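## Task

Rotate the three dice until their upward faces total 3, with each die lying wholly on the mat and resting flat. Then release them and move the hands away. The robot must not tip over or finish leaning. Nothing counts if it holds only because the robot is still supporting it.

## Robot and tools

Robot: a wheeled cart carrying two arms, left_arm and right_arm, plus a pan/tilt head holding head_camera. Each hand also has a camera: left_wrist_camera and right_wrist_camera. Loose objects may occasionally get a small push from outside.

Frames: the base frame sits on the floor halfway between the drive wheels, with x ahead, y to the left and z up. The cart is 0.53 m wide and spans x = -0.35 to 0.07 m. Arm pan axes are vertical at x = -0.060, y = +0.155 (left) and -0.155 m (right). Each shoulder is 0.03 m out from its pan axis and 0.89 m high. Link lengths: upper arm 0.116, forearm 0.135, hand 0.162 m. A fixed-jaw tip can reach about 0.44 m from its pan axis and cannot go below about 0.55 m above the floor. The reported left_hand and right_hand are base-frame positions of the fixed-jaw tips, so a held object sits off to the swinging-jaw side. Hand axes: z runs out along the fingers, and y runs from the swinging jaw toward the fixed jaw. The odometry frame is the base frame as it was when the scene began. base_odometry counts wheel turns, so wheel slip looks like travel. Its heading is in -3.142 to 3.142, positive to the left.

execute_actions: arguments "actions" (a list holding one action, or empty to just get state and pictures) and optional "cameras" (head_camera, left_wrist_camera, right_wrist_camera, or all; omitted or null means all, [] means none). An action may contain "base", "joints", or both, and they start together. "base" takes exactly one key. translate_m is a relative straight drive in metres from where the base last reported itself, forward positive, -1.4 to 1.4. rotate_rad is a relative turn in place in radians, counter-clockwise positive, -3.2 to 3.2. The base cannot move sideways. "joints" is one dictionary covering both arms and the head, keyed by full joint name, and each value is an absolute angle target in radians. Ranges (tolerance for done in brackets): head_pan_rad -3.2..3.2 (0.02), 0 ahead, positive left; head_tilt_rad -0.76..1.45 (0.02), 0 level, positive down. For each arm, with prefix left_arm_ or right_arm_: shoulder_pan_rad -1.919..1.919 (0.02); shoulder_lift_rad -1.745..1.745 (0.1); elbow_flex_rad -1.69..1.58 (0.07); wrist_flex_rad -1.658..1.658 (0.03); wrist_roll_rad -2.743..2.841 (0.02); gripper_rad 0..1.919 (0.03). A joint left out keeps pushing toward its previous target. An action runs at most 15 s. Any unknown key or out-of-range value rejects the whole call, and nothing moves.

Joint meanings. Pan: at 0 the left arm points left and the right arm points right; positive rotates either arm clockwise viewed from above, so straight ahead is +1.571 (left) and -1.571 (right). Bend: with lift, elbow and wrist all 0, the upper arm stands up tilted 0.24 rad outward while forearm and fingers are level; positive bends downward. The sum of those three is the finger angle below level, where 1.571 means pointing straight down, which requires the forearm no more than 0.08 rad above level. Roll: -1.522 closes the jaws across the arm plane with the fixed jaw on the left looking outward; 1.619 puts it on the right; 0.049 closes them within the plane, fixed jaw below (level fingers) or toward the pan axis (fingers down). The hand body bulges about 0.08 m above level fingers when the fixed jaw is left and below when it is right, so keep it left over furniture. Gripper opening in metres by angle: 0 gives 0.003, 0.3 gives 0.026, 0.6 gives 0.049, 1 gives 0.076, 1.919 gives 0.106. Commanding below the contact angle squeezes, maxing out 0.2 rad below it; going lower adds nothing and risks a jaw trip. A holding jaw reads off_target; done means empty or a weak grip.

Stowed: left_arm pan -1.75, lift 0.05, elbow 1.35, wrist_flex -1.55, roll -1.52; right_arm identical except pan 1.75. Stow in two steps away from loose items: wrist_flex and roll first, then the other three. Leaving stow, do not move the wrists first. A stowed robot needs a free circle of radius 0.44 m around the origin to turn; near a desk, turning or reversing can snag the cart's rear and topple it.

Results: base_status and joint_status per motion: done (for the base, wheels turned fully even if slipping), off_target (resting short, possibly still pushing), time_out (holds where it stopped), not_followed, limit_stop_at_motor_heat. "joint command not followed" plus a cause line means the self-collision check withheld that arm's targets (the gripper still acts); the arm may retry them every action until targets pass. on_its_own reports motion you did not command. joint_positions gives readings; a "pictures" line lists the image order. MOTOR HOT warns from 55 °C; OVER-TEMPERATURE FAULT at 70 °C stops that arm and limps its hot motors until cool. If a call reports a stop, later calls in the same reply are skipped.

wait: "seconds" 0 to 10; nothing new is commanded and state plus images come back. zoom_image: "camera" and "region" [x0, y0, x1, y1] in pixels from the top-left, at most 504 by 504, on that camera's latest full image. finished_scene: "scene" 1 or 2; irreversible, so the goal must already hold. Answering without any tool call ends everything.

Cautions: loaded joints sag toward gravity, so offset the next target by the last sag; hand positions can be a few centimetres off. A joint stuck over about 0.30 rad from target for about 2 s trips its motor to 20 % torque, and the simulation keeps running while you compose a reply. Reset by waiting until the reading settles, then targeting 0.2 rad from it on the side away from the tripping target (or 0.04 rad beyond a range end; for a jaw, the end). To stop a blocked joint pushing, set its target to its reading. Payload about 0.4 kg at full reach, 0.7 kg within 0.28 m, about 1 kg for two close hands. Pulling, especially on something ahead, can tip the cart. Never let the arms or hands collide or press hard together. Avoid drops, slips, slams and hard shoves.

Each tool is called after ">>>" by a JSON object that holds its "method" and its "body", one argument or row to a line.

## Session

I'll start by looking at the current state of the scene.

>>> {"method": "execute_actions", "body": {
  "actions": []
}}

Scene clock: 0.00 s.
base_odometry: x=+0.000 y=+0.000 heading=+0.000 (m, m, rad; odometry frame)
base_status: not commanded
joint_positions: head_pan_rad=-0.009 head_tilt_rad=+0.023 left_arm_shoulder_pan_rad=-1.751 left_arm_shoulder_lift_rad=+0.067 left_arm_elbow_flex_rad=+1.318 left_arm_wrist_flex_rad=-1.505 left_arm_wrist_roll_rad=-1.538 left_arm_gripper_rad=+1.920 right_arm_shoulder_pan_rad=+1.748 right_arm_shoulder_lift_rad=-0.010 right_arm_elbow_flex_rad=+1.391 right_arm_wrist_flex_rad=-1.619 right_arm_wrist_roll_rad=-1.514 right_arm_gripper_rad=+1.920
joint_status: not commanded
left_hand: x=-0.3097 y=+0.1017 z=+0.8919 quat_wxyz=(-0.073, -0.661, -0.055, +0.745) (m; base frame)
right_hand: x=-0.3015 y=-0.1196 z=+0.9130 quat_wxyz=(-0.073, +0.616, -0.052, -0.783) (m; base frame)
pictures: head_camera, left_wrist_camera, right_wrist_camera
Images, in order (width x height): head_camera 644x476, left_wrist_camera 644x476, right_wrist_camera 644x476.

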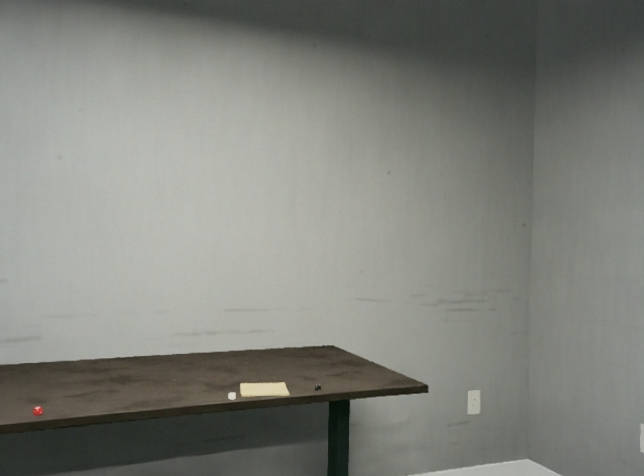

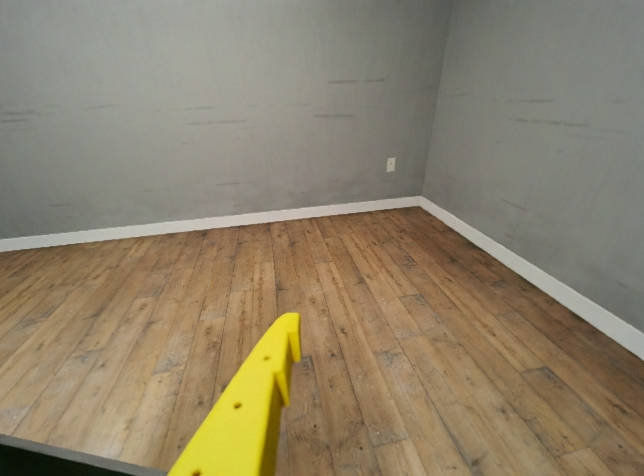

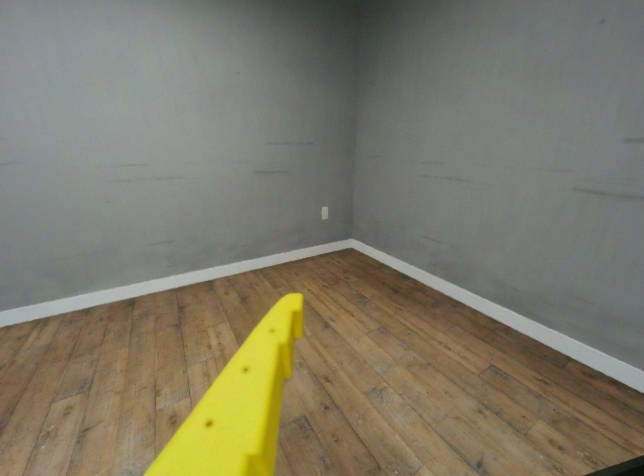

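>>> {"method": "execute_actions", "body": {
  "actions": [
    {"joints": {"head_pan_rad": 0.25, "head_tilt_rad": 0.35}}
  ],
  "cameras": ["head_camera"]
}}

Scene clock: 3.70 s.
base_odometry: x=+0.000 y=+0.000 heading=+0.000 (m, m, rad; odometry frame)
base_status: not commanded
joint_positions: head_pan_rad=+0.240 head_tilt_rad=+0.343 left_arm_shoulder_pan_rad=-1.751 left_arm_shoulder_lift_rad=+0.067 left_arm_elbow_flex_rad=+1.318 left_arm_wrist_flex_rad=-1.505 left_arm_wrist_roll_rad=-1.538 left_arm_gripper_rad=+1.920 right_arm_shoulder_pan_rad=+1.748 right_arm_shoulder_lift_rad=-0.010 right_arm_elbow_flex_rad=+1.391 right_arm_wrist_flex_rad=-1.619 right_arm_wrist_roll_rad=-1.514 right_arm_gripper_rad=+1.920
joint_status: all done
left_hand: x=-0.3097 y=+0.1017 z=+0.8919 quat_wxyz=(-0.073, -0.661, -0.055, +0.745) (m; base frame)
right_hand: x=-0.3015 y=-0.1196 z=+0.9130 quat_wxyz=(-0.073, +0.616, -0.052, -0.783) (m; base frame)
pictures: head_camera
Images, in order (width x height): head_camera 644x476.

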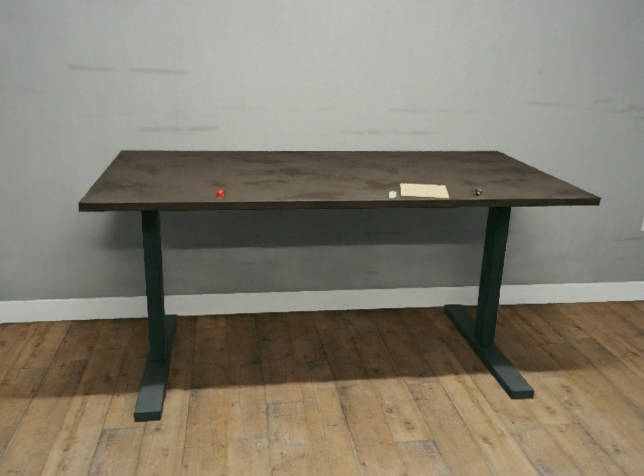

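>>> {"method": "execute_actions", "body": {
  "actions": [
    {"base": {"rotate_rad": 0.29}, "joints": {"head_pan_rad": 0.0, "head_tilt_rad": 0.35}}
  ],
  "cameras": ["head_camera"]
}}

>>> {"method": "execute_actions", "body": {
  "actions": [
    {"base": {"translate_m": 0.9}, "joints": {"head_pan_rad": 0.0, "head_tilt_rad": 0.6}}
  ],
  "cameras": ["head_camera"]
}}

Scene clock: 42.23 s.
base_odometry: x=+0.000 y=+0.000 heading=+0.289 (m, m, rad; odometry frame)
base_status: done
joint_positions: head_pan_rad=+0.010 head_tilt_rad=+0.343 left_arm_shoulder_pan_rad=-1.751 left_arm_shoulder_lift_rad=+0.067 left_arm_elbow_flex_rad=+1.318 left_arm_wrist_flex_rad=-1.505 left_arm_wrist_roll_rad=-1.538 left_arm_gripper_rad=+1.920 right_arm_shoulder_pan_rad=+1.748 right_arm_shoulder_lift_rad=-0.010 right_arm_elbow_flex_rad=+1.391 right_arm_wrist_flex_rad=-1.619 right_arm_wrist_roll_rad=-1.514 right_arm_gripper_rad=+1.920
joint_status: all done
left_hand: x=-0.3097 y=+0.1017 z=+0.8919 quat_wxyz=(-0.073, -0.661, -0.055, +0.745) (m; base frame)
right_hand: x=-0.3015 y=-0.1196 z=+0.9130 quat_wxyz=(-0.073, +0.616, -0.052, -0.783) (m; base frame)
pictures: head_camera
Images, in order (width x height): head_camera 644x476.

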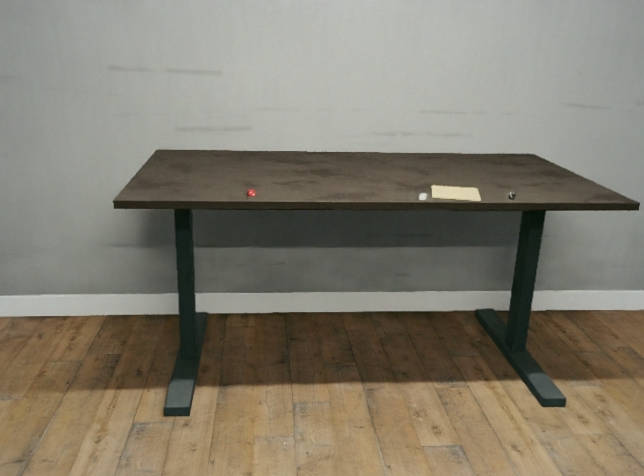

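Scene clock: 47.57 s.
base_odometry: x=+0.862 y=+0.259 heading=+0.290 (m, m, rad; odometry frame)
base_status: done
joint_positions: head_pan_rad=+0.010 head_tilt_rad=+0.594 left_arm_shoulder_pan_rad=-1.751 left_arm_shoulder_lift_rad=+0.067 left_arm_elbow_flex_rad=+1.318 left_arm_wrist_flex_rad=-1.505 left_arm_wrist_roll_rad=-1.538 left_arm_gripper_rad=+1.920 right_arm_shoulder_pan_rad=+1.748 right_arm_shoulder_lift_rad=-0.010 right_arm_elbow_flex_rad=+1.391 right_arm_wrist_flex_rad=-1.619 right_arm_wrist_roll_rad=-1.514 right_arm_gripper_rad=+1.920
joint_status: all done
left_hand: x=-0.3097 y=+0.1017 z=+0.8919 quat_wxyz=(-0.073, -0.661, -0.055, +0.745) (m; base frame)
right_hand: x=-0.3015 y=-0.1196 z=+0.9130 quat_wxyz=(-0.073, +0.616, -0.052, -0.783) (m; base frame)
pictures: head_camera
Images, in order (width x height): head_camera 644x476.

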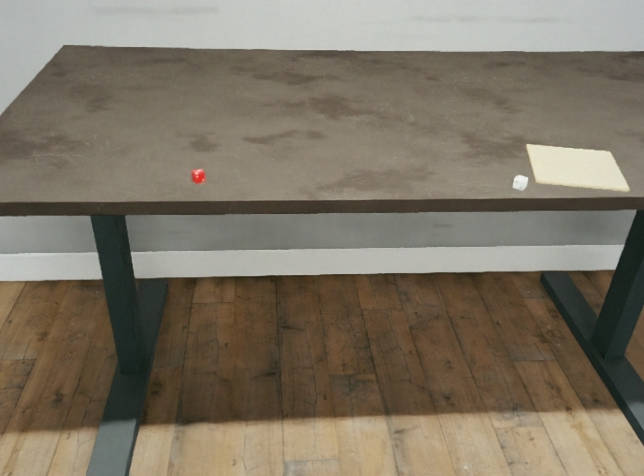

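>>> {"method": "zoom_image", "body": {
  "camera": "head_camera",
  "region": [160, 150, 240, 210]
}}

>>> {"method": "zoom_image", "body": {
  "camera": "head_camera",
  "region": [484, 130, 644, 220]
}}

Region (160, 150, 240, 210) of head_camera's 644x476 image, scaled by 6.300; it fills the top 378 rows of this view, and the rest is white.

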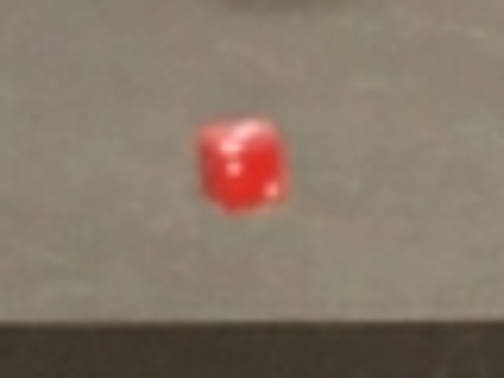

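Region (484, 130, 644, 220) of head_camera's 644x476 image, scaled by 3.150; it fills the top 284 rows of this view, and the rest is white.

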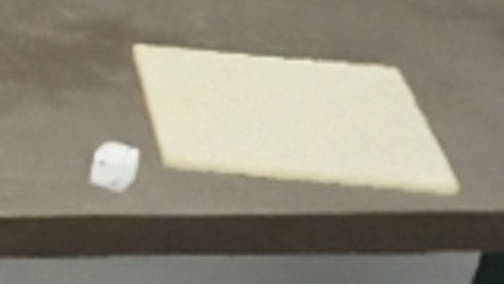

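>>> {"method": "execute_actions", "body": {
  "actions": [
    {"base": {"translate_m": 0.62}, "joints": {"head_tilt_rad": 0.95, "head_pan_rad": 0.15, "left_arm_shoulder_pan_rad": 1.3, "left_arm_shoulder_lift_rad": -0.1, "left_arm_elbow_flex_rad": 0.2}}
  ],
  "cameras": ["head_camera"]
}}

>>> {"method": "execute_actions", "body": {
  "actions": [
    {"joints": {"left_arm_wrist_flex_rad": 1.45, "left_arm_wrist_roll_rad": -1.522}}
  ],
  "cameras": ["head_camera", "left_wrist_camera"]
}}

Scene clock: 72.47 s.
base_odometry: x=+1.456 y=+0.437 heading=+0.291 (m, m, rad; odometry frame)
base_status: done
joint_positions: head_pan_rad=+0.140 head_tilt_rad=+0.945 left_arm_shoulder_pan_rad=+1.291 left_arm_shoulder_lift_rad=-0.065 left_arm_elbow_flex_rad=+0.238 left_arm_wrist_flex_rad=-1.505 left_arm_wrist_roll_rad=-1.538 left_arm_gripper_rad=+1.920 right_arm_shoulder_pan_rad=+1.748 right_arm_shoulder_lift_rad=-0.010 right_arm_elbow_flex_rad=+1.391 right_arm_wrist_flex_rad=-1.619 right_arm_wrist_roll_rad=-1.514 right_arm_gripper_rad=+1.920
joint_status: all done
left_hand: x=+0.1521 y=+0.2240 z=+1.1459 quat_wxyz=(+0.982, -0.016, +0.118, +0.146) (m; base frame)
right_hand: x=-0.3015 y=-0.1196 z=+0.9130 quat_wxyz=(-0.073, +0.616, -0.052, -0.783) (m; base frame)
pictures: head_camera
Images, in order (width x height): head_camera 644x476.

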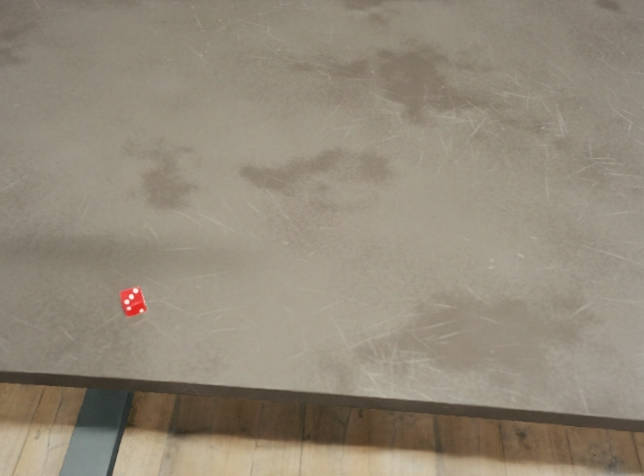

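Scene clock: 75.13 s.
base_odometry: x=+1.456 y=+0.437 heading=+0.291 (m, m, rad; odometry frame)
base_status: not commanded
joint_positions: head_pan_rad=+0.140 head_tilt_rad=+0.945 left_arm_shoulder_pan_rad=+1.291 left_arm_shoulder_lift_rad=-0.065 left_arm_elbow_flex_rad=+0.237 left_arm_wrist_flex_rad=+1.443 left_arm_wrist_roll_rad=-1.530 left_arm_gripper_rad=+1.920 right_arm_shoulder_pan_rad=+1.748 right_arm_shoulder_lift_rad=-0.010 right_arm_elbow_flex_rad=+1.391 right_arm_wrist_flex_rad=-1.619 right_arm_wrist_roll_rad=-1.514 right_arm_gripper_rad=+1.920
joint_status: all done
left_hand: x=+0.1086 y=+0.2115 z=+0.8298 quat_wxyz=(-0.022, -0.136, +0.991, -0.003) (m; base frame)
right_hand: x=-0.3015 y=-0.1196 z=+0.9130 quat_wxyz=(-0.073, +0.616, -0.052, -0.783) (m; base frame)
pictures: head_camera, left_wrist_camera
Images, in order (width x height): head_camera 644x476, left_wrist_camera 644x476.

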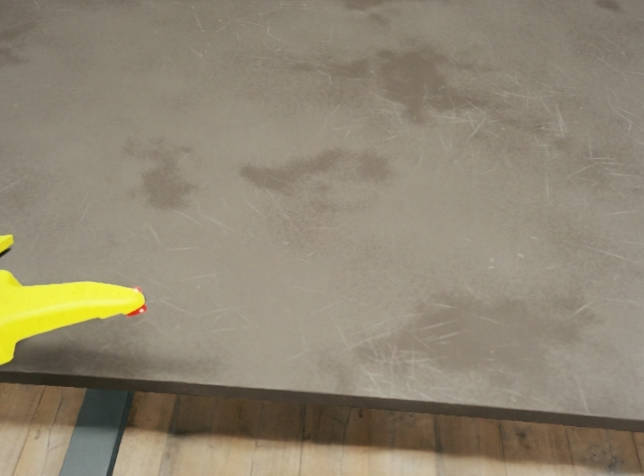

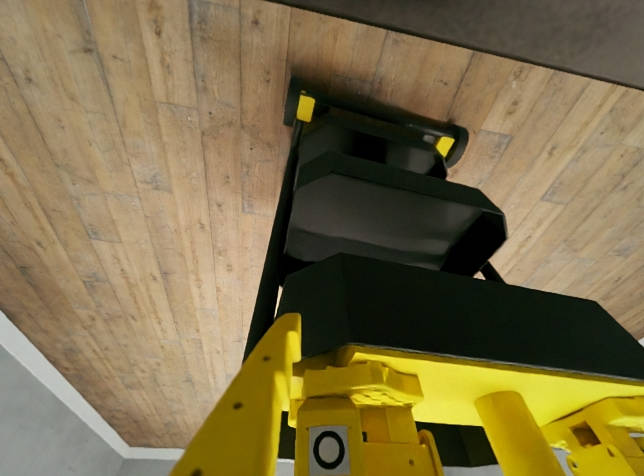

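>>> {"method": "execute_actions", "body": {
  "actions": [
    {"base": {"translate_m": 0.06}, "joints": {"head_tilt_rad": 1.3, "head_pan_rad": 0.3, "left_arm_gripper_rad": 0.7}}
  ],
  "cameras": ["head_camera", "left_wrist_camera"]
}}

Scene clock: 91.07 s.
base_odometry: x=+1.513 y=+0.454 heading=+0.291 (m, m, rad; odometry frame)
base_status: done
joint_positions: head_pan_rad=+0.290 head_tilt_rad=+1.295 left_arm_shoulder_pan_rad=+1.291 left_arm_shoulder_lift_rad=-0.066 left_arm_elbow_flex_rad=+0.235 left_arm_wrist_flex_rad=+1.443 left_arm_wrist_roll_rad=-1.530 left_arm_gripper_rad=+0.710 right_arm_shoulder_pan_rad=+1.748 right_arm_shoulder_lift_rad=-0.010 right_arm_elbow_flex_rad=+1.391 right_arm_wrist_flex_rad=-1.619 right_arm_wrist_roll_rad=-1.514 right_arm_gripper_rad=+1.920
joint_status: all done
left_hand: x=+0.1089 y=+0.2116 z=+0.8302 quat_wxyz=(-0.020, -0.136, +0.991, -0.003) (m; base frame)
right_hand: x=-0.3015 y=-0.1196 z=+0.9130 quat_wxyz=(-0.073, +0.616, -0.052, -0.783) (m; base frame)
pictures: head_camera, left_wrist_camera
Images, in order (width x height): head_camera 644x476, left_wrist_camera 644x476.

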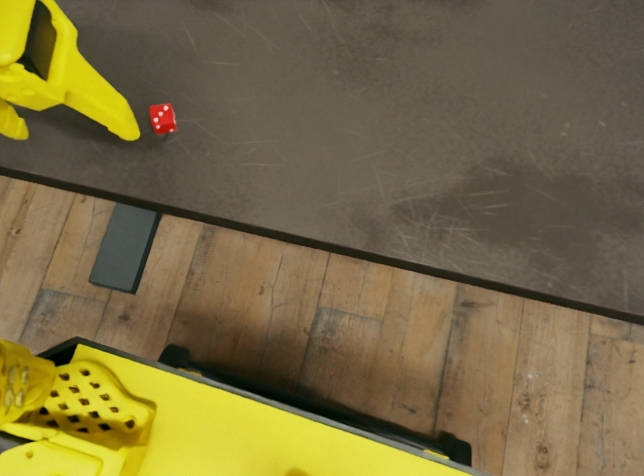

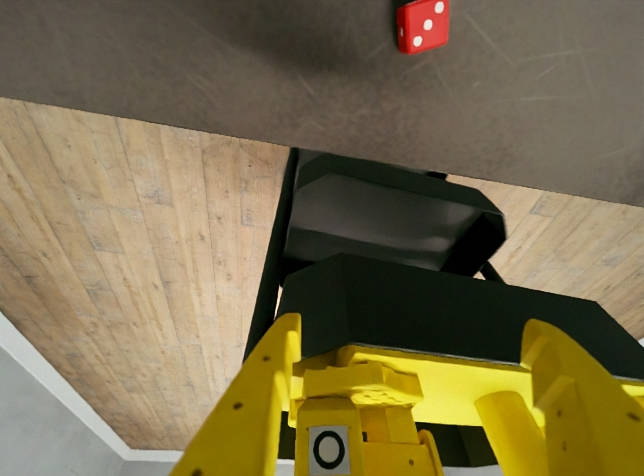

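>>> {"method": "zoom_image", "body": {
  "camera": "left_wrist_camera",
  "region": [360, 0, 480, 80]
}}

>>> {"method": "zoom_image", "body": {
  "camera": "head_camera",
  "region": [120, 80, 220, 160]
}}

Region (360, 0, 480, 80) of left_wrist_camera's 644x476 image, scaled by 4.200.

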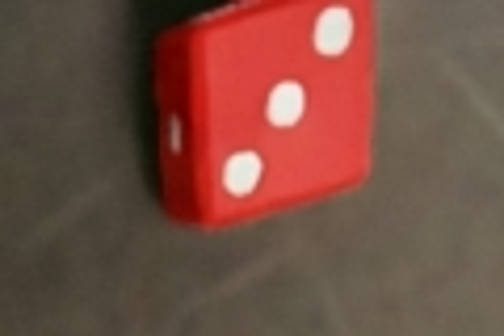

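Region (120, 80, 220, 160) of head_camera's 644x476 image, scaled by 5.040; it fills the top 403 rows of this view, and the rest is white.

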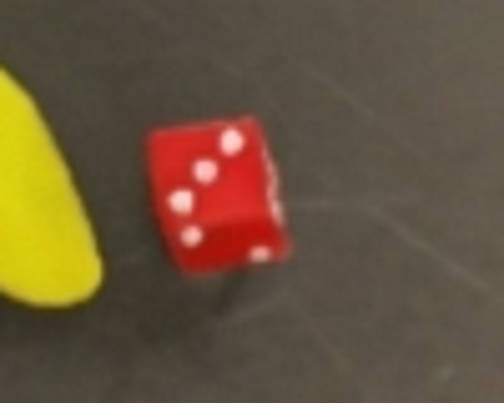

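>>> {"method": "execute_actions", "body": {
  "actions": [
    {"base": {"translate_m": 0.09}, "joints": {"left_arm_shoulder_pan_rad": 1.27, "left_arm_shoulder_lift_rad": 0.25, "left_arm_elbow_flex_rad": -0.11, "left_arm_wrist_flex_rad": 1.36, "left_arm_wrist_roll_rad": 0.05, "left_arm_gripper_rad": 0.7}}
  ],
  "cameras": ["head_camera", "left_wrist_camera"]
}}

Scene clock: 143.10 s.
base_odometry: x=+1.600 y=+0.480 heading=+0.292 (m, m, rad; odometry frame)
base_status: done
joint_positions: head_pan_rad=+0.290 head_tilt_rad=+1.295 left_arm_shoulder_pan_rad=+1.280 left_arm_shoulder_lift_rad=+0.260 left_arm_elbow_flex_rad=-0.075 left_arm_wrist_flex_rad=+1.366 left_arm_wrist_roll_rad=+0.041 left_arm_gripper_rad=+0.708 right_arm_shoulder_pan_rad=+1.748 right_arm_shoulder_lift_rad=-0.010 right_arm_elbow_flex_rad=+1.391 right_arm_wrist_flex_rad=-1.619 right_arm_wrist_roll_rad=-1.514 right_arm_gripper_rad=+1.920
joint_status: all done
left_hand: x=+0.1462 y=+0.2163 z=+0.8151 quat_wxyz=(+0.008, -0.800, +0.600, -0.006) (m; base frame)
right_hand: x=-0.3015 y=-0.1196 z=+0.9130 quat_wxyz=(-0.073, +0.616, -0.052, -0.783) (m; base frame)
pictures: head_camera, left_wrist_camera
Images, in order (width x height): head_camera 644x476, left_wrist_camera 644x476.

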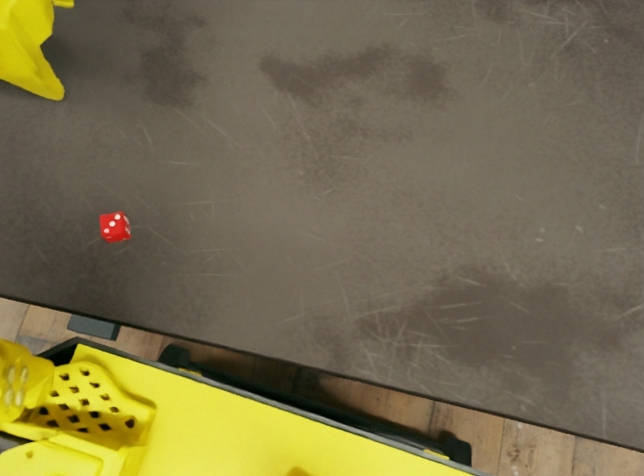

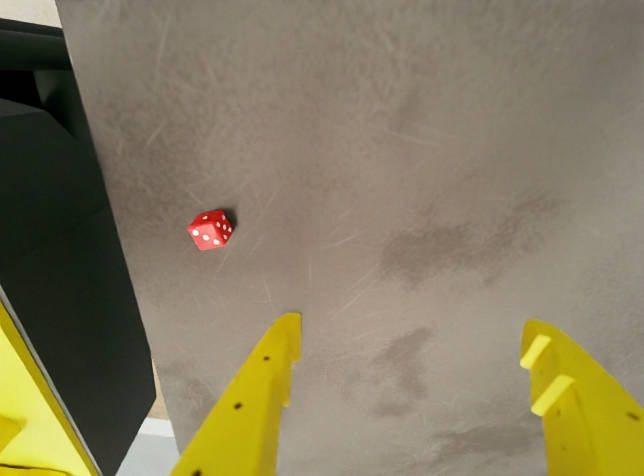

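>>> {"method": "execute_actions", "body": {
  "actions": [
    {"joints": {"left_arm_shoulder_pan_rad": 1.28, "left_arm_shoulder_lift_rad": -0.41, "left_arm_elbow_flex_rad": 0.68, "left_arm_wrist_flex_rad": 1.25}}
  ],
  "cameras": ["head_camera", "left_wrist_camera"]
}}

Scene clock: 163.20 s.
base_odometry: x=+1.600 y=+0.480 heading=+0.292 (m, m, rad; odometry frame)
base_status: not commanded
joint_positions: head_pan_rad=+0.290 head_tilt_rad=+1.295 left_arm_shoulder_pan_rad=+1.280 left_arm_shoulder_lift_rad=-0.385 left_arm_elbow_flex_rad=+0.682 left_arm_wrist_flex_rad=+1.257 left_arm_wrist_roll_rad=+0.041 left_arm_gripper_rad=+0.708 right_arm_shoulder_pan_rad=+1.748 right_arm_shoulder_lift_rad=-0.010 right_arm_elbow_flex_rad=+1.391 right_arm_wrist_flex_rad=-1.619 right_arm_wrist_roll_rad=-1.514 right_arm_gripper_rad=+1.920
joint_status: all done
left_hand: x=+0.0737 y=+0.1946 z=+0.8138 quat_wxyz=(+0.007, -0.800, +0.600, -0.005) (m; base frame)
right_hand: x=-0.3015 y=-0.1196 z=+0.9130 quat_wxyz=(-0.073, +0.616, -0.052, -0.783) (m; base frame)
pictures: head_camera, left_wrist_camera
Images, in order (width x height): head_camera 644x476, left_wrist_camera 644x476.

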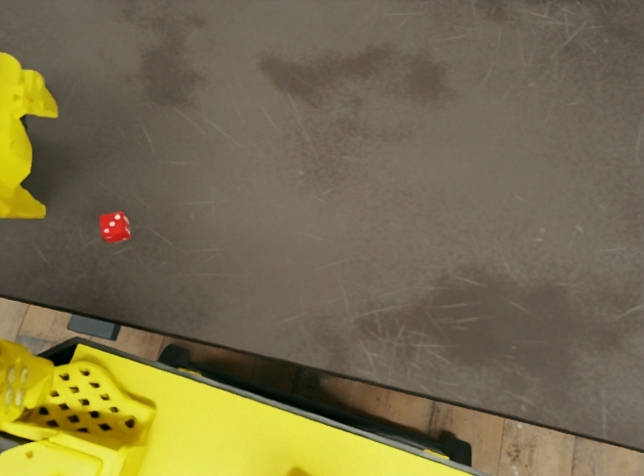

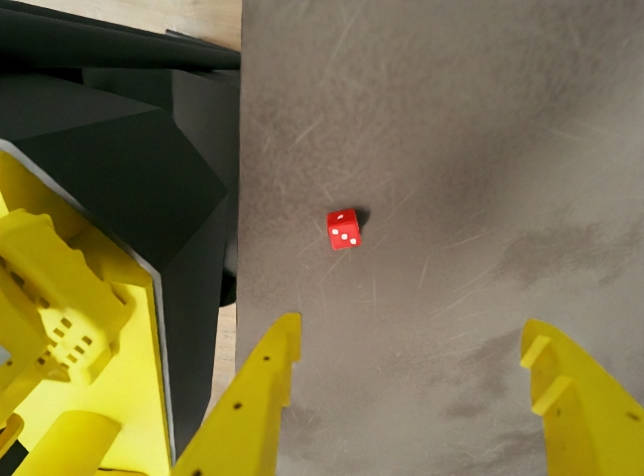

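>>> {"method": "execute_actions", "body": {
  "actions": [
    {"joints": {"left_arm_shoulder_lift_rad": -0.22, "left_arm_elbow_flex_rad": 0.84, "left_arm_wrist_flex_rad": 0.93}}
  ],
  "cameras": ["head_camera", "left_wrist_camera"]
}}

Scene clock: 170.97 s.
base_odometry: x=+1.600 y=+0.480 heading=+0.292 (m, m, rad; odometry frame)
base_status: not commanded
joint_positions: head_pan_rad=+0.290 head_tilt_rad=+1.295 left_arm_shoulder_pan_rad=+1.280 left_arm_shoulder_lift_rad=-0.218 left_arm_elbow_flex_rad=+0.841 left_arm_wrist_flex_rad=+0.937 left_arm_wrist_roll_rad=+0.041 left_arm_gripper_rad=+0.708 right_arm_shoulder_pan_rad=+1.748 right_arm_shoulder_lift_rad=-0.010 right_arm_elbow_flex_rad=+1.391 right_arm_wrist_flex_rad=-1.619 right_arm_wrist_roll_rad=-1.514 right_arm_gripper_rad=+1.920
joint_status: all done
left_hand: x=+0.0741 y=+0.1947 z=+0.7749 quat_wxyz=(+0.004, -0.800, +0.600, -0.003) (m; base frame)
right_hand: x=-0.3015 y=-0.1196 z=+0.9130 quat_wxyz=(-0.073, +0.616, -0.052, -0.783) (m; base frame)
pictures: head_camera, left_wrist_camera
Images, in order (width x height): head_camera 644x476, left_wrist_camera 644x476.

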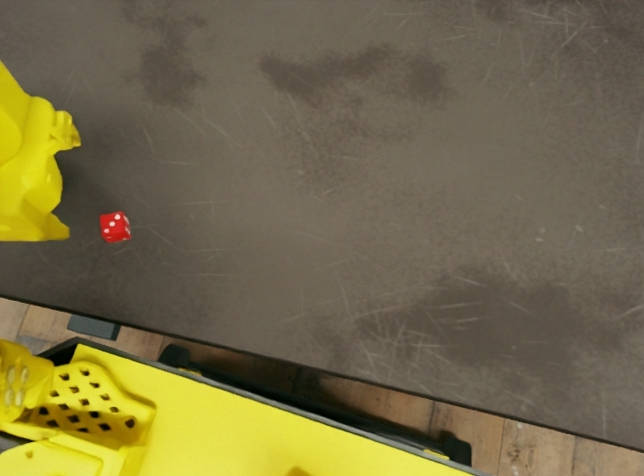

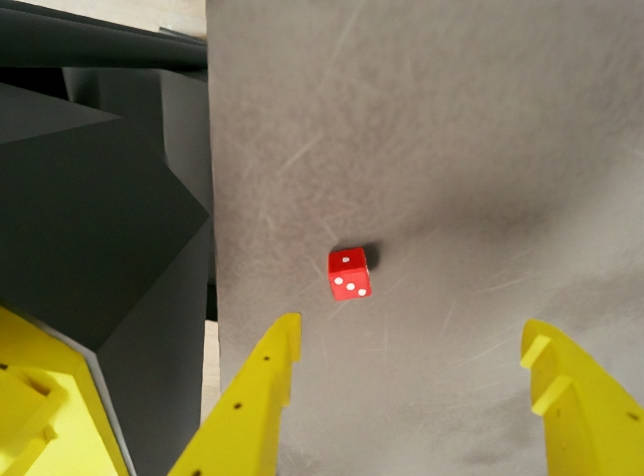

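>>> {"method": "execute_actions", "body": {
  "actions": [
    {"joints": {"left_arm_shoulder_pan_rad": 1.43, "left_arm_wrist_roll_rad": 0.28}}
  ],
  "cameras": ["head_camera", "left_wrist_camera"]
}}

Scene clock: 183.60 s.
base_odometry: x=+1.600 y=+0.480 heading=+0.292 (m, m, rad; odometry frame)
base_status: not commanded
joint_positions: head_pan_rad=+0.290 head_tilt_rad=+1.295 left_arm_shoulder_pan_rad=+1.420 left_arm_shoulder_lift_rad=-0.218 left_arm_elbow_flex_rad=+0.841 left_arm_wrist_flex_rad=+0.937 left_arm_wrist_roll_rad=+0.273 left_arm_gripper_rad=+0.708 right_arm_shoulder_pan_rad=+1.748 right_arm_shoulder_lift_rad=-0.010 right_arm_elbow_flex_rad=+1.391 right_arm_wrist_flex_rad=-1.619 right_arm_wrist_roll_rad=-1.514 right_arm_gripper_rad=+1.920
joint_status: all done
left_hand: x=+0.0788 y=+0.1739 z=+0.7749 quat_wxyz=(+0.004, -0.826, +0.563, -0.004) (m; base frame)
right_hand: x=-0.3015 y=-0.1196 z=+0.9130 quat_wxyz=(-0.073, +0.616, -0.052, -0.783) (m; base frame)
pictures: head_camera, left_wrist_camera
Images, in order (width x height): head_camera 644x476, left_wrist_camera 644x476.

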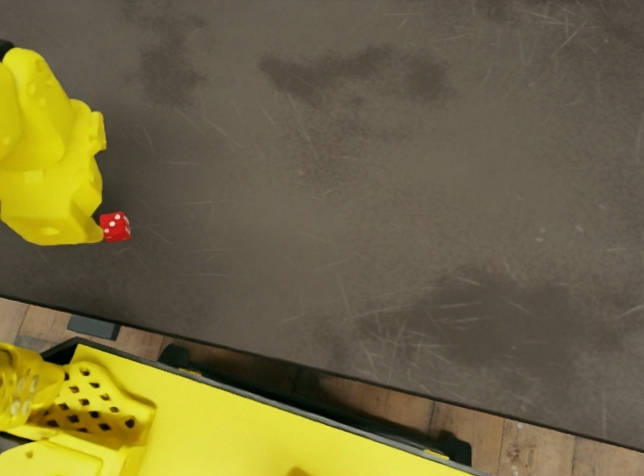

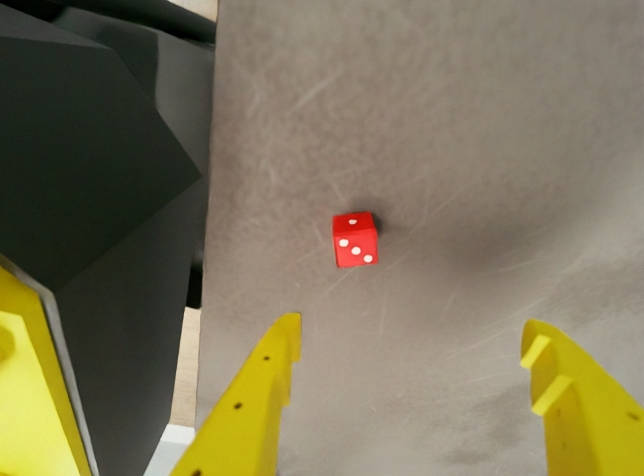

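>>> {"method": "execute_actions", "body": {
  "actions": [
    {"joints": {"left_arm_shoulder_lift_rad": 0.13, "left_arm_elbow_flex_rad": 0.89, "left_arm_wrist_flex_rad": 0.535}}
  ],
  "cameras": ["head_camera", "left_wrist_camera"]
}}

Scene clock: 191.53 s.
base_odometry: x=+1.600 y=+0.480 heading=+0.292 (m, m, rad; odometry frame)
base_status: not commanded
joint_positions: head_pan_rad=+0.290 head_tilt_rad=+1.295 left_arm_shoulder_pan_rad=+1.420 left_arm_shoulder_lift_rad=+0.133 left_arm_elbow_flex_rad=+0.890 left_arm_wrist_flex_rad=+0.543 left_arm_wrist_roll_rad=+0.273 left_arm_gripper_rad=+0.708 right_arm_shoulder_pan_rad=+1.748 right_arm_shoulder_lift_rad=-0.010 right_arm_elbow_flex_rad=+1.391 right_arm_wrist_flex_rad=-1.619 right_arm_wrist_roll_rad=-1.514 right_arm_gripper_rad=+1.920
joint_status: all done
left_hand: x=+0.0796 y=+0.1741 z=+0.7288 quat_wxyz=(+0.002, -0.826, +0.563, -0.002) (m; base frame)
right_hand: x=-0.3015 y=-0.1196 z=+0.9130 quat_wxyz=(-0.073, +0.616, -0.052, -0.783) (m; base frame)
pictures: head_camera, left_wrist_camera
Images, in order (width x height): head_camera 644x476, left_wrist_camera 644x476.

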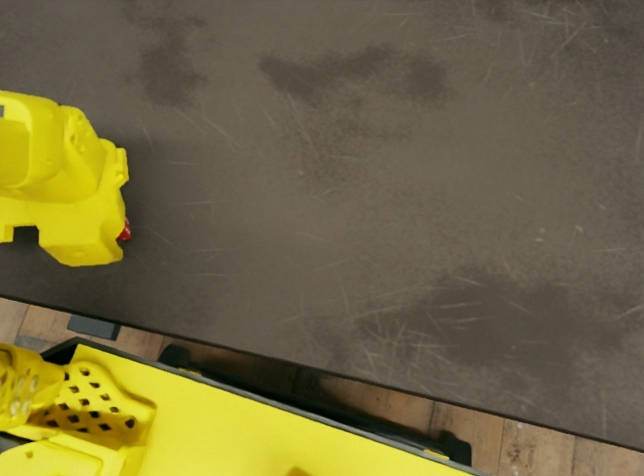

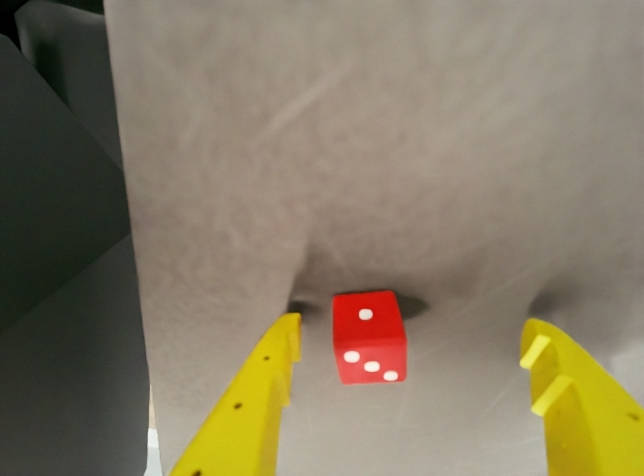

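>>> {"method": "execute_actions", "body": {
  "actions": [
    {"joints": {"left_arm_gripper_rad": 0.02}}
  ],
  "cameras": ["left_wrist_camera"]
}}

Scene clock: 196.20 s.
base_odometry: x=+1.600 y=+0.480 heading=+0.292 (m, m, rad; odometry frame)
base_status: not commanded
joint_positions: head_pan_rad=+0.290 head_tilt_rad=+1.295 left_arm_shoulder_pan_rad=+1.420 left_arm_shoulder_lift_rad=+0.130 left_arm_elbow_flex_rad=+0.889 left_arm_wrist_flex_rad=+0.535 left_arm_wrist_roll_rad=+0.273 left_arm_gripper_rad=+0.175 right_arm_shoulder_pan_rad=+1.748 right_arm_shoulder_lift_rad=-0.010 right_arm_elbow_flex_rad=+1.391 right_arm_wrist_flex_rad=-1.619 right_arm_wrist_roll_rad=-1.514 right_arm_gripper_rad=+1.920
joint_status: left_arm_gripper_rad off_target (ended at +0.175, target +0.020)
left_hand: x=+0.0817 y=+0.1744 z=+0.7292 quat_wxyz=(+0.006, -0.826, +0.563, -0.006) (m; base frame)
right_hand: x=-0.3015 y=-0.1196 z=+0.9130 quat_wxyz=(-0.073, +0.616, -0.052, -0.783) (m; base frame)
pictures: left_wrist_camera
Images, in order (width x height): left_wrist_camera 644x476.

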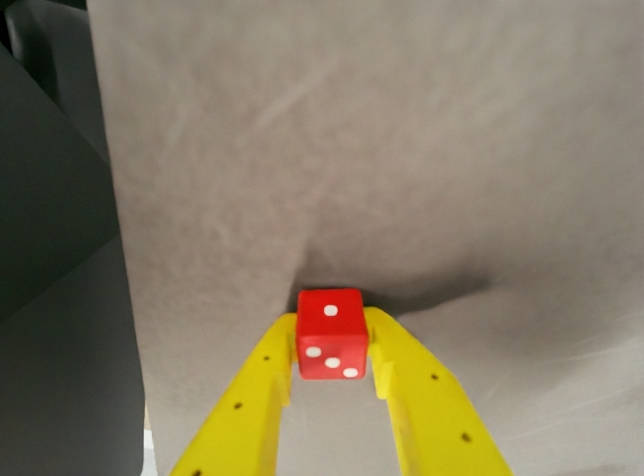

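>>> {"method": "execute_actions", "body": {
  "actions": [
    {"joints": {"left_arm_shoulder_lift_rad": -0.3, "left_arm_elbow_flex_rad": 0.75, "left_arm_wrist_flex_rad": 1.1}}
  ],
  "cameras": []
}}

>>> {"method": "execute_actions", "body": {
  "actions": [
    {"base": {"translate_m": -0.45}, "joints": {"left_arm_shoulder_pan_rad": 1.571, "left_arm_shoulder_lift_rad": -0.3, "left_arm_elbow_flex_rad": 0.6, "left_arm_wrist_flex_rad": 0.0, "left_arm_wrist_roll_rad": -1.522, "head_pan_rad": -0.5, "head_tilt_rad": 0.75}}
  ],
  "cameras": ["head_camera", "left_wrist_camera"]
}}

Scene clock: 214.70 s.
base_odometry: x=+1.600 y=+0.480 heading=+0.292 (m, m, rad; odometry frame)
base_status: not commanded
joint_positions: head_pan_rad=+0.290 head_tilt_rad=+1.295 left_arm_shoulder_pan_rad=+1.420 left_arm_shoulder_lift_rad=-0.274 left_arm_elbow_flex_rad=+0.780 left_arm_wrist_flex_rad=+1.092 left_arm_wrist_roll_rad=+0.273 left_arm_gripper_rad=+0.175 right_arm_shoulder_pan_rad=+1.748 right_arm_shoulder_lift_rad=-0.010 right_arm_elbow_flex_rad=+1.391 right_arm_wrist_flex_rad=-1.619 right_arm_wrist_roll_rad=-1.514 right_arm_gripper_rad=+1.920
joint_status: all done
left_hand: x=+0.0742 y=+0.1732 z=+0.7888 quat_wxyz=(-0.009, -0.826, +0.563, +0.010) (m; base frame)
right_hand: x=-0.3015 y=-0.1196 z=+0.9130 quat_wxyz=(-0.073, +0.616, -0.052, -0.783) (m; base frame)
pictures: none
No camera images: the call's "cameras" was empty. Leave "cameras" out to get every camera's image.

Scene clock: 217.80 s.
base_odometry: x=+1.168 y=+0.351 heading=+0.291 (m, m, rad; odometry frame)
base_status: done
joint_positions: head_pan_rad=-0.490 head_tilt_rad=+0.764 left_arm_shoulder_pan_rad=+1.561 left_arm_shoulder_lift_rad=-0.274 left_arm_elbow_flex_rad=+0.639 left_arm_wrist_flex_rad=+0.016 left_arm_wrist_roll_rad=-1.515 left_arm_gripper_rad=+0.175 right_arm_shoulder_pan_rad=+1.748 right_arm_shoulder_lift_rad=-0.010 right_arm_elbow_flex_rad=+1.391 right_arm_wrist_flex_rad=-1.619 right_arm_wrist_roll_rad=-1.514 right_arm_gripper_rad=+1.920
joint_status: all done
left_hand: x=+0.2436 y=+0.1657 z=+0.9066 quat_wxyz=(+0.560, -0.007, +0.828, +0.001) (m; base frame)
right_hand: x=-0.3015 y=-0.1196 z=+0.9130 quat_wxyz=(-0.073, +0.616, -0.052, -0.783) (m; base frame)
pictures: head_camera, left_wrist_camera
Images, in order (width x height): head_camera 644x476, left_wrist_camera 644x476.

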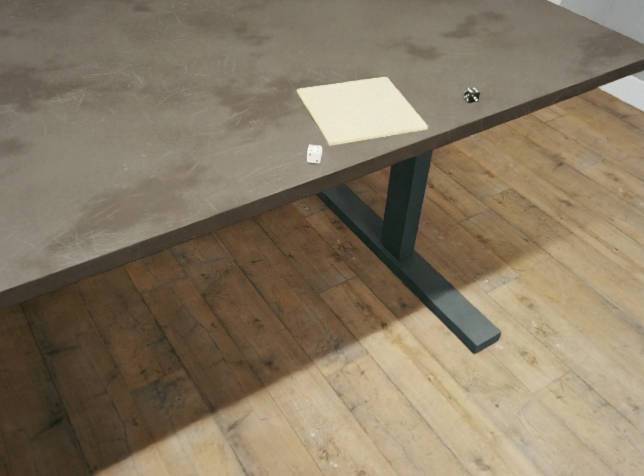

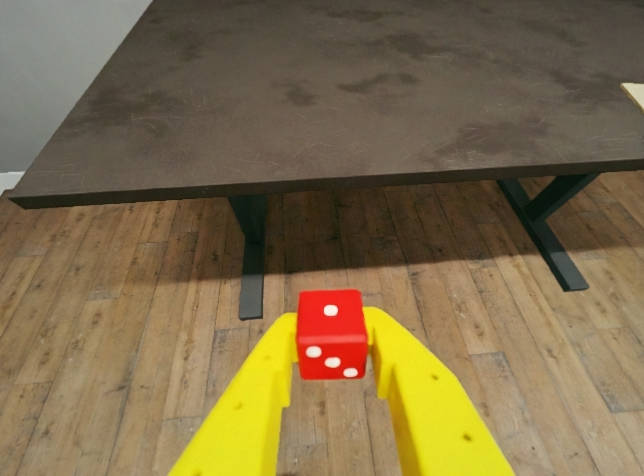

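>>> {"method": "execute_actions", "body": {
  "actions": [
    {"base": {"rotate_rad": -1.2}, "joints": {"right_arm_shoulder_pan_rad": -1.571, "right_arm_shoulder_lift_rad": -0.3, "right_arm_elbow_flex_rad": 0.4}}
  ],
  "cameras": []
}}

>>> {"method": "execute_actions", "body": {
  "actions": [
    {"base": {"translate_m": 0.41}, "joints": {"right_arm_wrist_flex_rad": 1.4, "right_arm_wrist_roll_rad": -1.522, "right_arm_gripper_rad": 0.7}}
  ],
  "cameras": []
}}

>>> {"method": "execute_actions", "body": {
  "actions": [
    {"base": {"rotate_rad": 1.2}, "joints": {"head_pan_rad": 0.0, "head_tilt_rad": 0.95}}
  ],
  "cameras": ["head_camera"]
}}

Scene clock: 244.60 s.
base_odometry: x=+1.168 y=+0.351 heading=-0.908 (m, m, rad; odometry frame)
base_status: done
joint_positions: head_pan_rad=-0.490 head_tilt_rad=+0.764 left_arm_shoulder_pan_rad=+1.563 left_arm_shoulder_lift_rad=-0.274 left_arm_elbow_flex_rad=+0.639 left_arm_wrist_flex_rad=+0.016 left_arm_wrist_roll_rad=-1.515 left_arm_gripper_rad=+0.175 right_arm_shoulder_pan_rad=-1.562 right_arm_shoulder_lift_rad=-0.269 right_arm_elbow_flex_rad=+0.438 right_arm_wrist_flex_rad=-1.619 right_arm_wrist_roll_rad=-1.514 right_arm_gripper_rad=+1.920
joint_status: all done
left_hand: x=+0.2436 y=+0.1652 z=+0.9066 quat_wxyz=(+0.560, -0.007, +0.828, +0.000) (m; base frame)
right_hand: x=+0.1210 y=-0.1488 z=+1.1518 quat_wxyz=(+0.998, +0.000, +0.060, -0.008) (m; base frame)
pictures: none
No camera images: the call's "cameras" was empty. Leave "cameras" out to get every camera's image.

Scene clock: 247.57 s.
base_odometry: x=+1.419 y=+0.026 heading=-0.910 (m, m, rad; odometry frame)
base_status: done
joint_positions: head_pan_rad=-0.490 head_tilt_rad=+0.764 left_arm_shoulder_pan_rad=+1.563 left_arm_shoulder_lift_rad=-0.274 left_arm_elbow_flex_rad=+0.639 left_arm_wrist_flex_rad=+0.016 left_arm_wrist_roll_rad=-1.515 left_arm_gripper_rad=+0.175 right_arm_shoulder_pan_rad=-1.562 right_arm_shoulder_lift_rad=-0.271 right_arm_elbow_flex_rad=+0.436 right_arm_wrist_flex_rad=+1.394 right_arm_wrist_roll_rad=-1.514 right_arm_gripper_rad=+0.710
joint_status: all done
left_hand: x=+0.2436 y=+0.1652 z=+0.9066 quat_wxyz=(+0.560, -0.007, +0.828, +0.000) (m; base frame)
right_hand: x=+0.1028 y=-0.1487 z=+0.8323 quat_wxyz=(+0.006, +0.000, +1.000, +0.000) (m; base frame)
pictures: none
No camera images: the call's "cameras" was empty. Leave "cameras" out to get every camera's image.

Scene clock: 249.77 s.
base_odometry: x=+1.418 y=+0.027 heading=+0.288 (m, m, rad; odometry frame)
base_status: done
joint_positions: head_pan_rad=-0.010 head_tilt_rad=+0.945 left_arm_shoulder_pan_rad=+1.563 left_arm_shoulder_lift_rad=-0.274 left_arm_elbow_flex_rad=+0.639 left_arm_wrist_flex_rad=+0.016 left_arm_wrist_roll_rad=-1.515 left_arm_gripper_rad=+0.175 right_arm_shoulder_pan_rad=-1.562 right_arm_shoulder_lift_rad=-0.271 right_arm_elbow_flex_rad=+0.436 right_arm_wrist_flex_rad=+1.394 right_arm_wrist_roll_rad=-1.514 right_arm_gripper_rad=+0.710
joint_status: all done
left_hand: x=+0.2436 y=+0.1652 z=+0.9066 quat_wxyz=(+0.560, -0.007, +0.828, +0.000) (m; base frame)
right_hand: x=+0.1028 y=-0.1487 z=+0.8323 quat_wxyz=(+0.006, +0.000, +1.000, +0.000) (m; base frame)
pictures: head_camera
Images, in order (width x height): head_camera 644x476.

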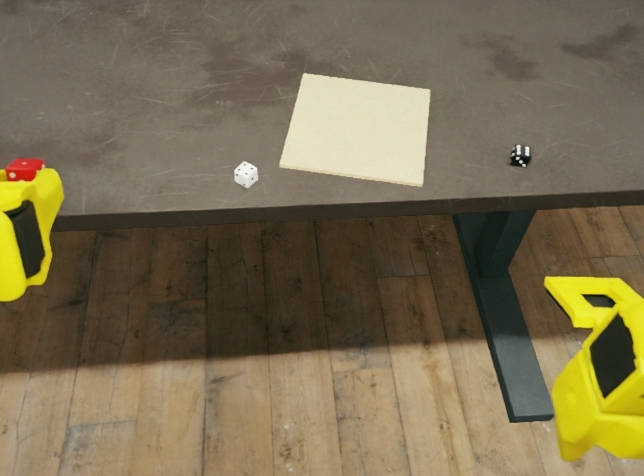

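>>> {"method": "zoom_image", "body": {
  "camera": "head_camera",
  "region": [200, 140, 300, 210]
}}

>>> {"method": "zoom_image", "body": {
  "camera": "head_camera",
  "region": [470, 120, 570, 190]
}}

Region (200, 140, 300, 210) of head_camera's 644x476 image, scaled by 5.040; it fills the top 353 rows of this view, and the rest is white.

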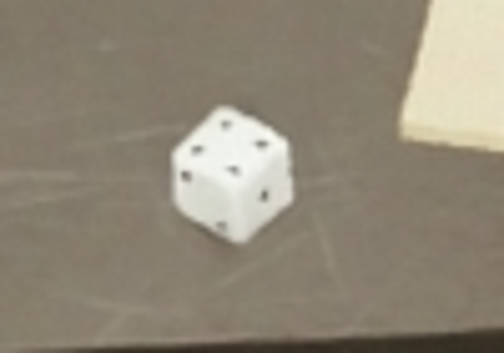

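Region (470, 120, 570, 190) of head_camera's 644x476 image, scaled by 5.040; it fills the top 353 rows of this view, and the rest is white.

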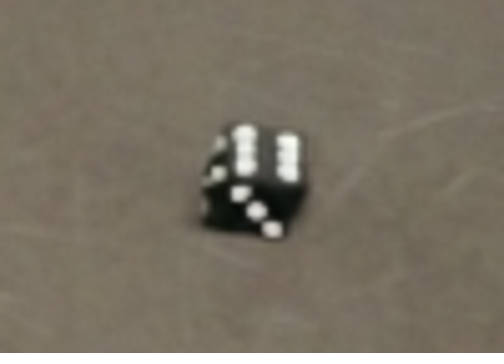

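>>> {"method": "execute_actions", "body": {
  "actions": [
    {"base": {"rotate_rad": 0.05}}
  ],
  "cameras": []
}}

>>> {"method": "execute_actions", "body": {
  "actions": [
    {"base": {"translate_m": 0.29}, "joints": {"head_pan_rad": 0.0, "head_tilt_rad": 1.25}}
  ],
  "cameras": ["head_camera", "left_wrist_camera"]
}}

Scene clock: 263.63 s.
base_odometry: x=+1.417 y=+0.026 heading=+0.340 (m, m, rad; odometry frame)
base_status: done
joint_positions: head_pan_rad=-0.010 head_tilt_rad=+0.945 left_arm_shoulder_pan_rad=+1.563 left_arm_shoulder_lift_rad=-0.274 left_arm_elbow_flex_rad=+0.639 left_arm_wrist_flex_rad=+0.016 left_arm_wrist_roll_rad=-1.515 left_arm_gripper_rad=+0.175 right_arm_shoulder_pan_rad=-1.564 right_arm_shoulder_lift_rad=-0.271 right_arm_elbow_flex_rad=+0.436 right_arm_wrist_flex_rad=+1.394 right_arm_wrist_roll_rad=-1.514 right_arm_gripper_rad=+0.710
joint_status: not commanded
left_hand: x=+0.2436 y=+0.1652 z=+0.9066 quat_wxyz=(+0.560, -0.007, +0.828, +0.000) (m; base frame)
right_hand: x=+0.1027 y=-0.1484 z=+0.8323 quat_wxyz=(+0.006, -0.001, +1.000, +0.000) (m; base frame)
pictures: none
No camera images: the call's "cameras" was empty. Leave "cameras" out to get every camera's image.

Scene clock: 266.00 s.
base_odometry: x=+1.691 y=+0.124 heading=+0.342 (m, m, rad; odometry frame)
base_status: done
joint_positions: head_pan_rad=-0.010 head_tilt_rad=+1.245 left_arm_shoulder_pan_rad=+1.563 left_arm_shoulder_lift_rad=-0.274 left_arm_elbow_flex_rad=+0.639 left_arm_wrist_flex_rad=+0.016 left_arm_wrist_roll_rad=-1.515 left_arm_gripper_rad=+0.175 right_arm_shoulder_pan_rad=-1.564 right_arm_shoulder_lift_rad=-0.271 right_arm_elbow_flex_rad=+0.436 right_arm_wrist_flex_rad=+1.394 right_arm_wrist_roll_rad=-1.514 right_arm_gripper_rad=+0.710
joint_status: all done
left_hand: x=+0.2436 y=+0.1652 z=+0.9066 quat_wxyz=(+0.560, -0.007, +0.828, +0.000) (m; base frame)
right_hand: x=+0.1027 y=-0.1484 z=+0.8323 quat_wxyz=(+0.006, -0.001, +1.000, +0.000) (m; base frame)
pictures: head_camera, left_wrist_camera
Images, in order (width x height): head_camera 644x476, left_wrist_camera 644x476.

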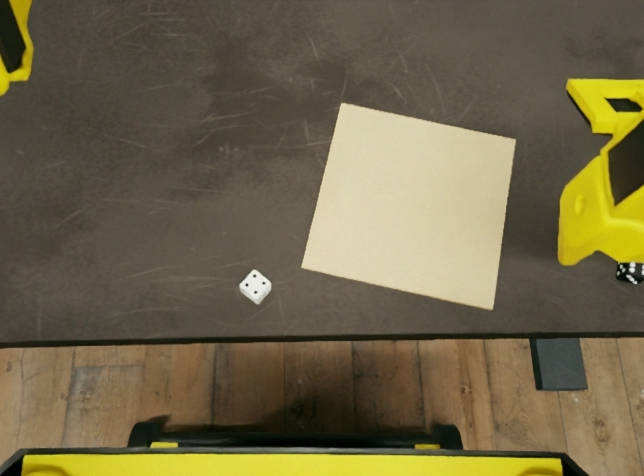

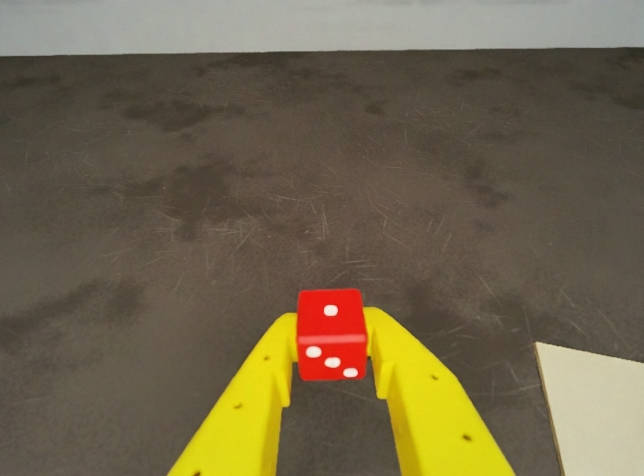

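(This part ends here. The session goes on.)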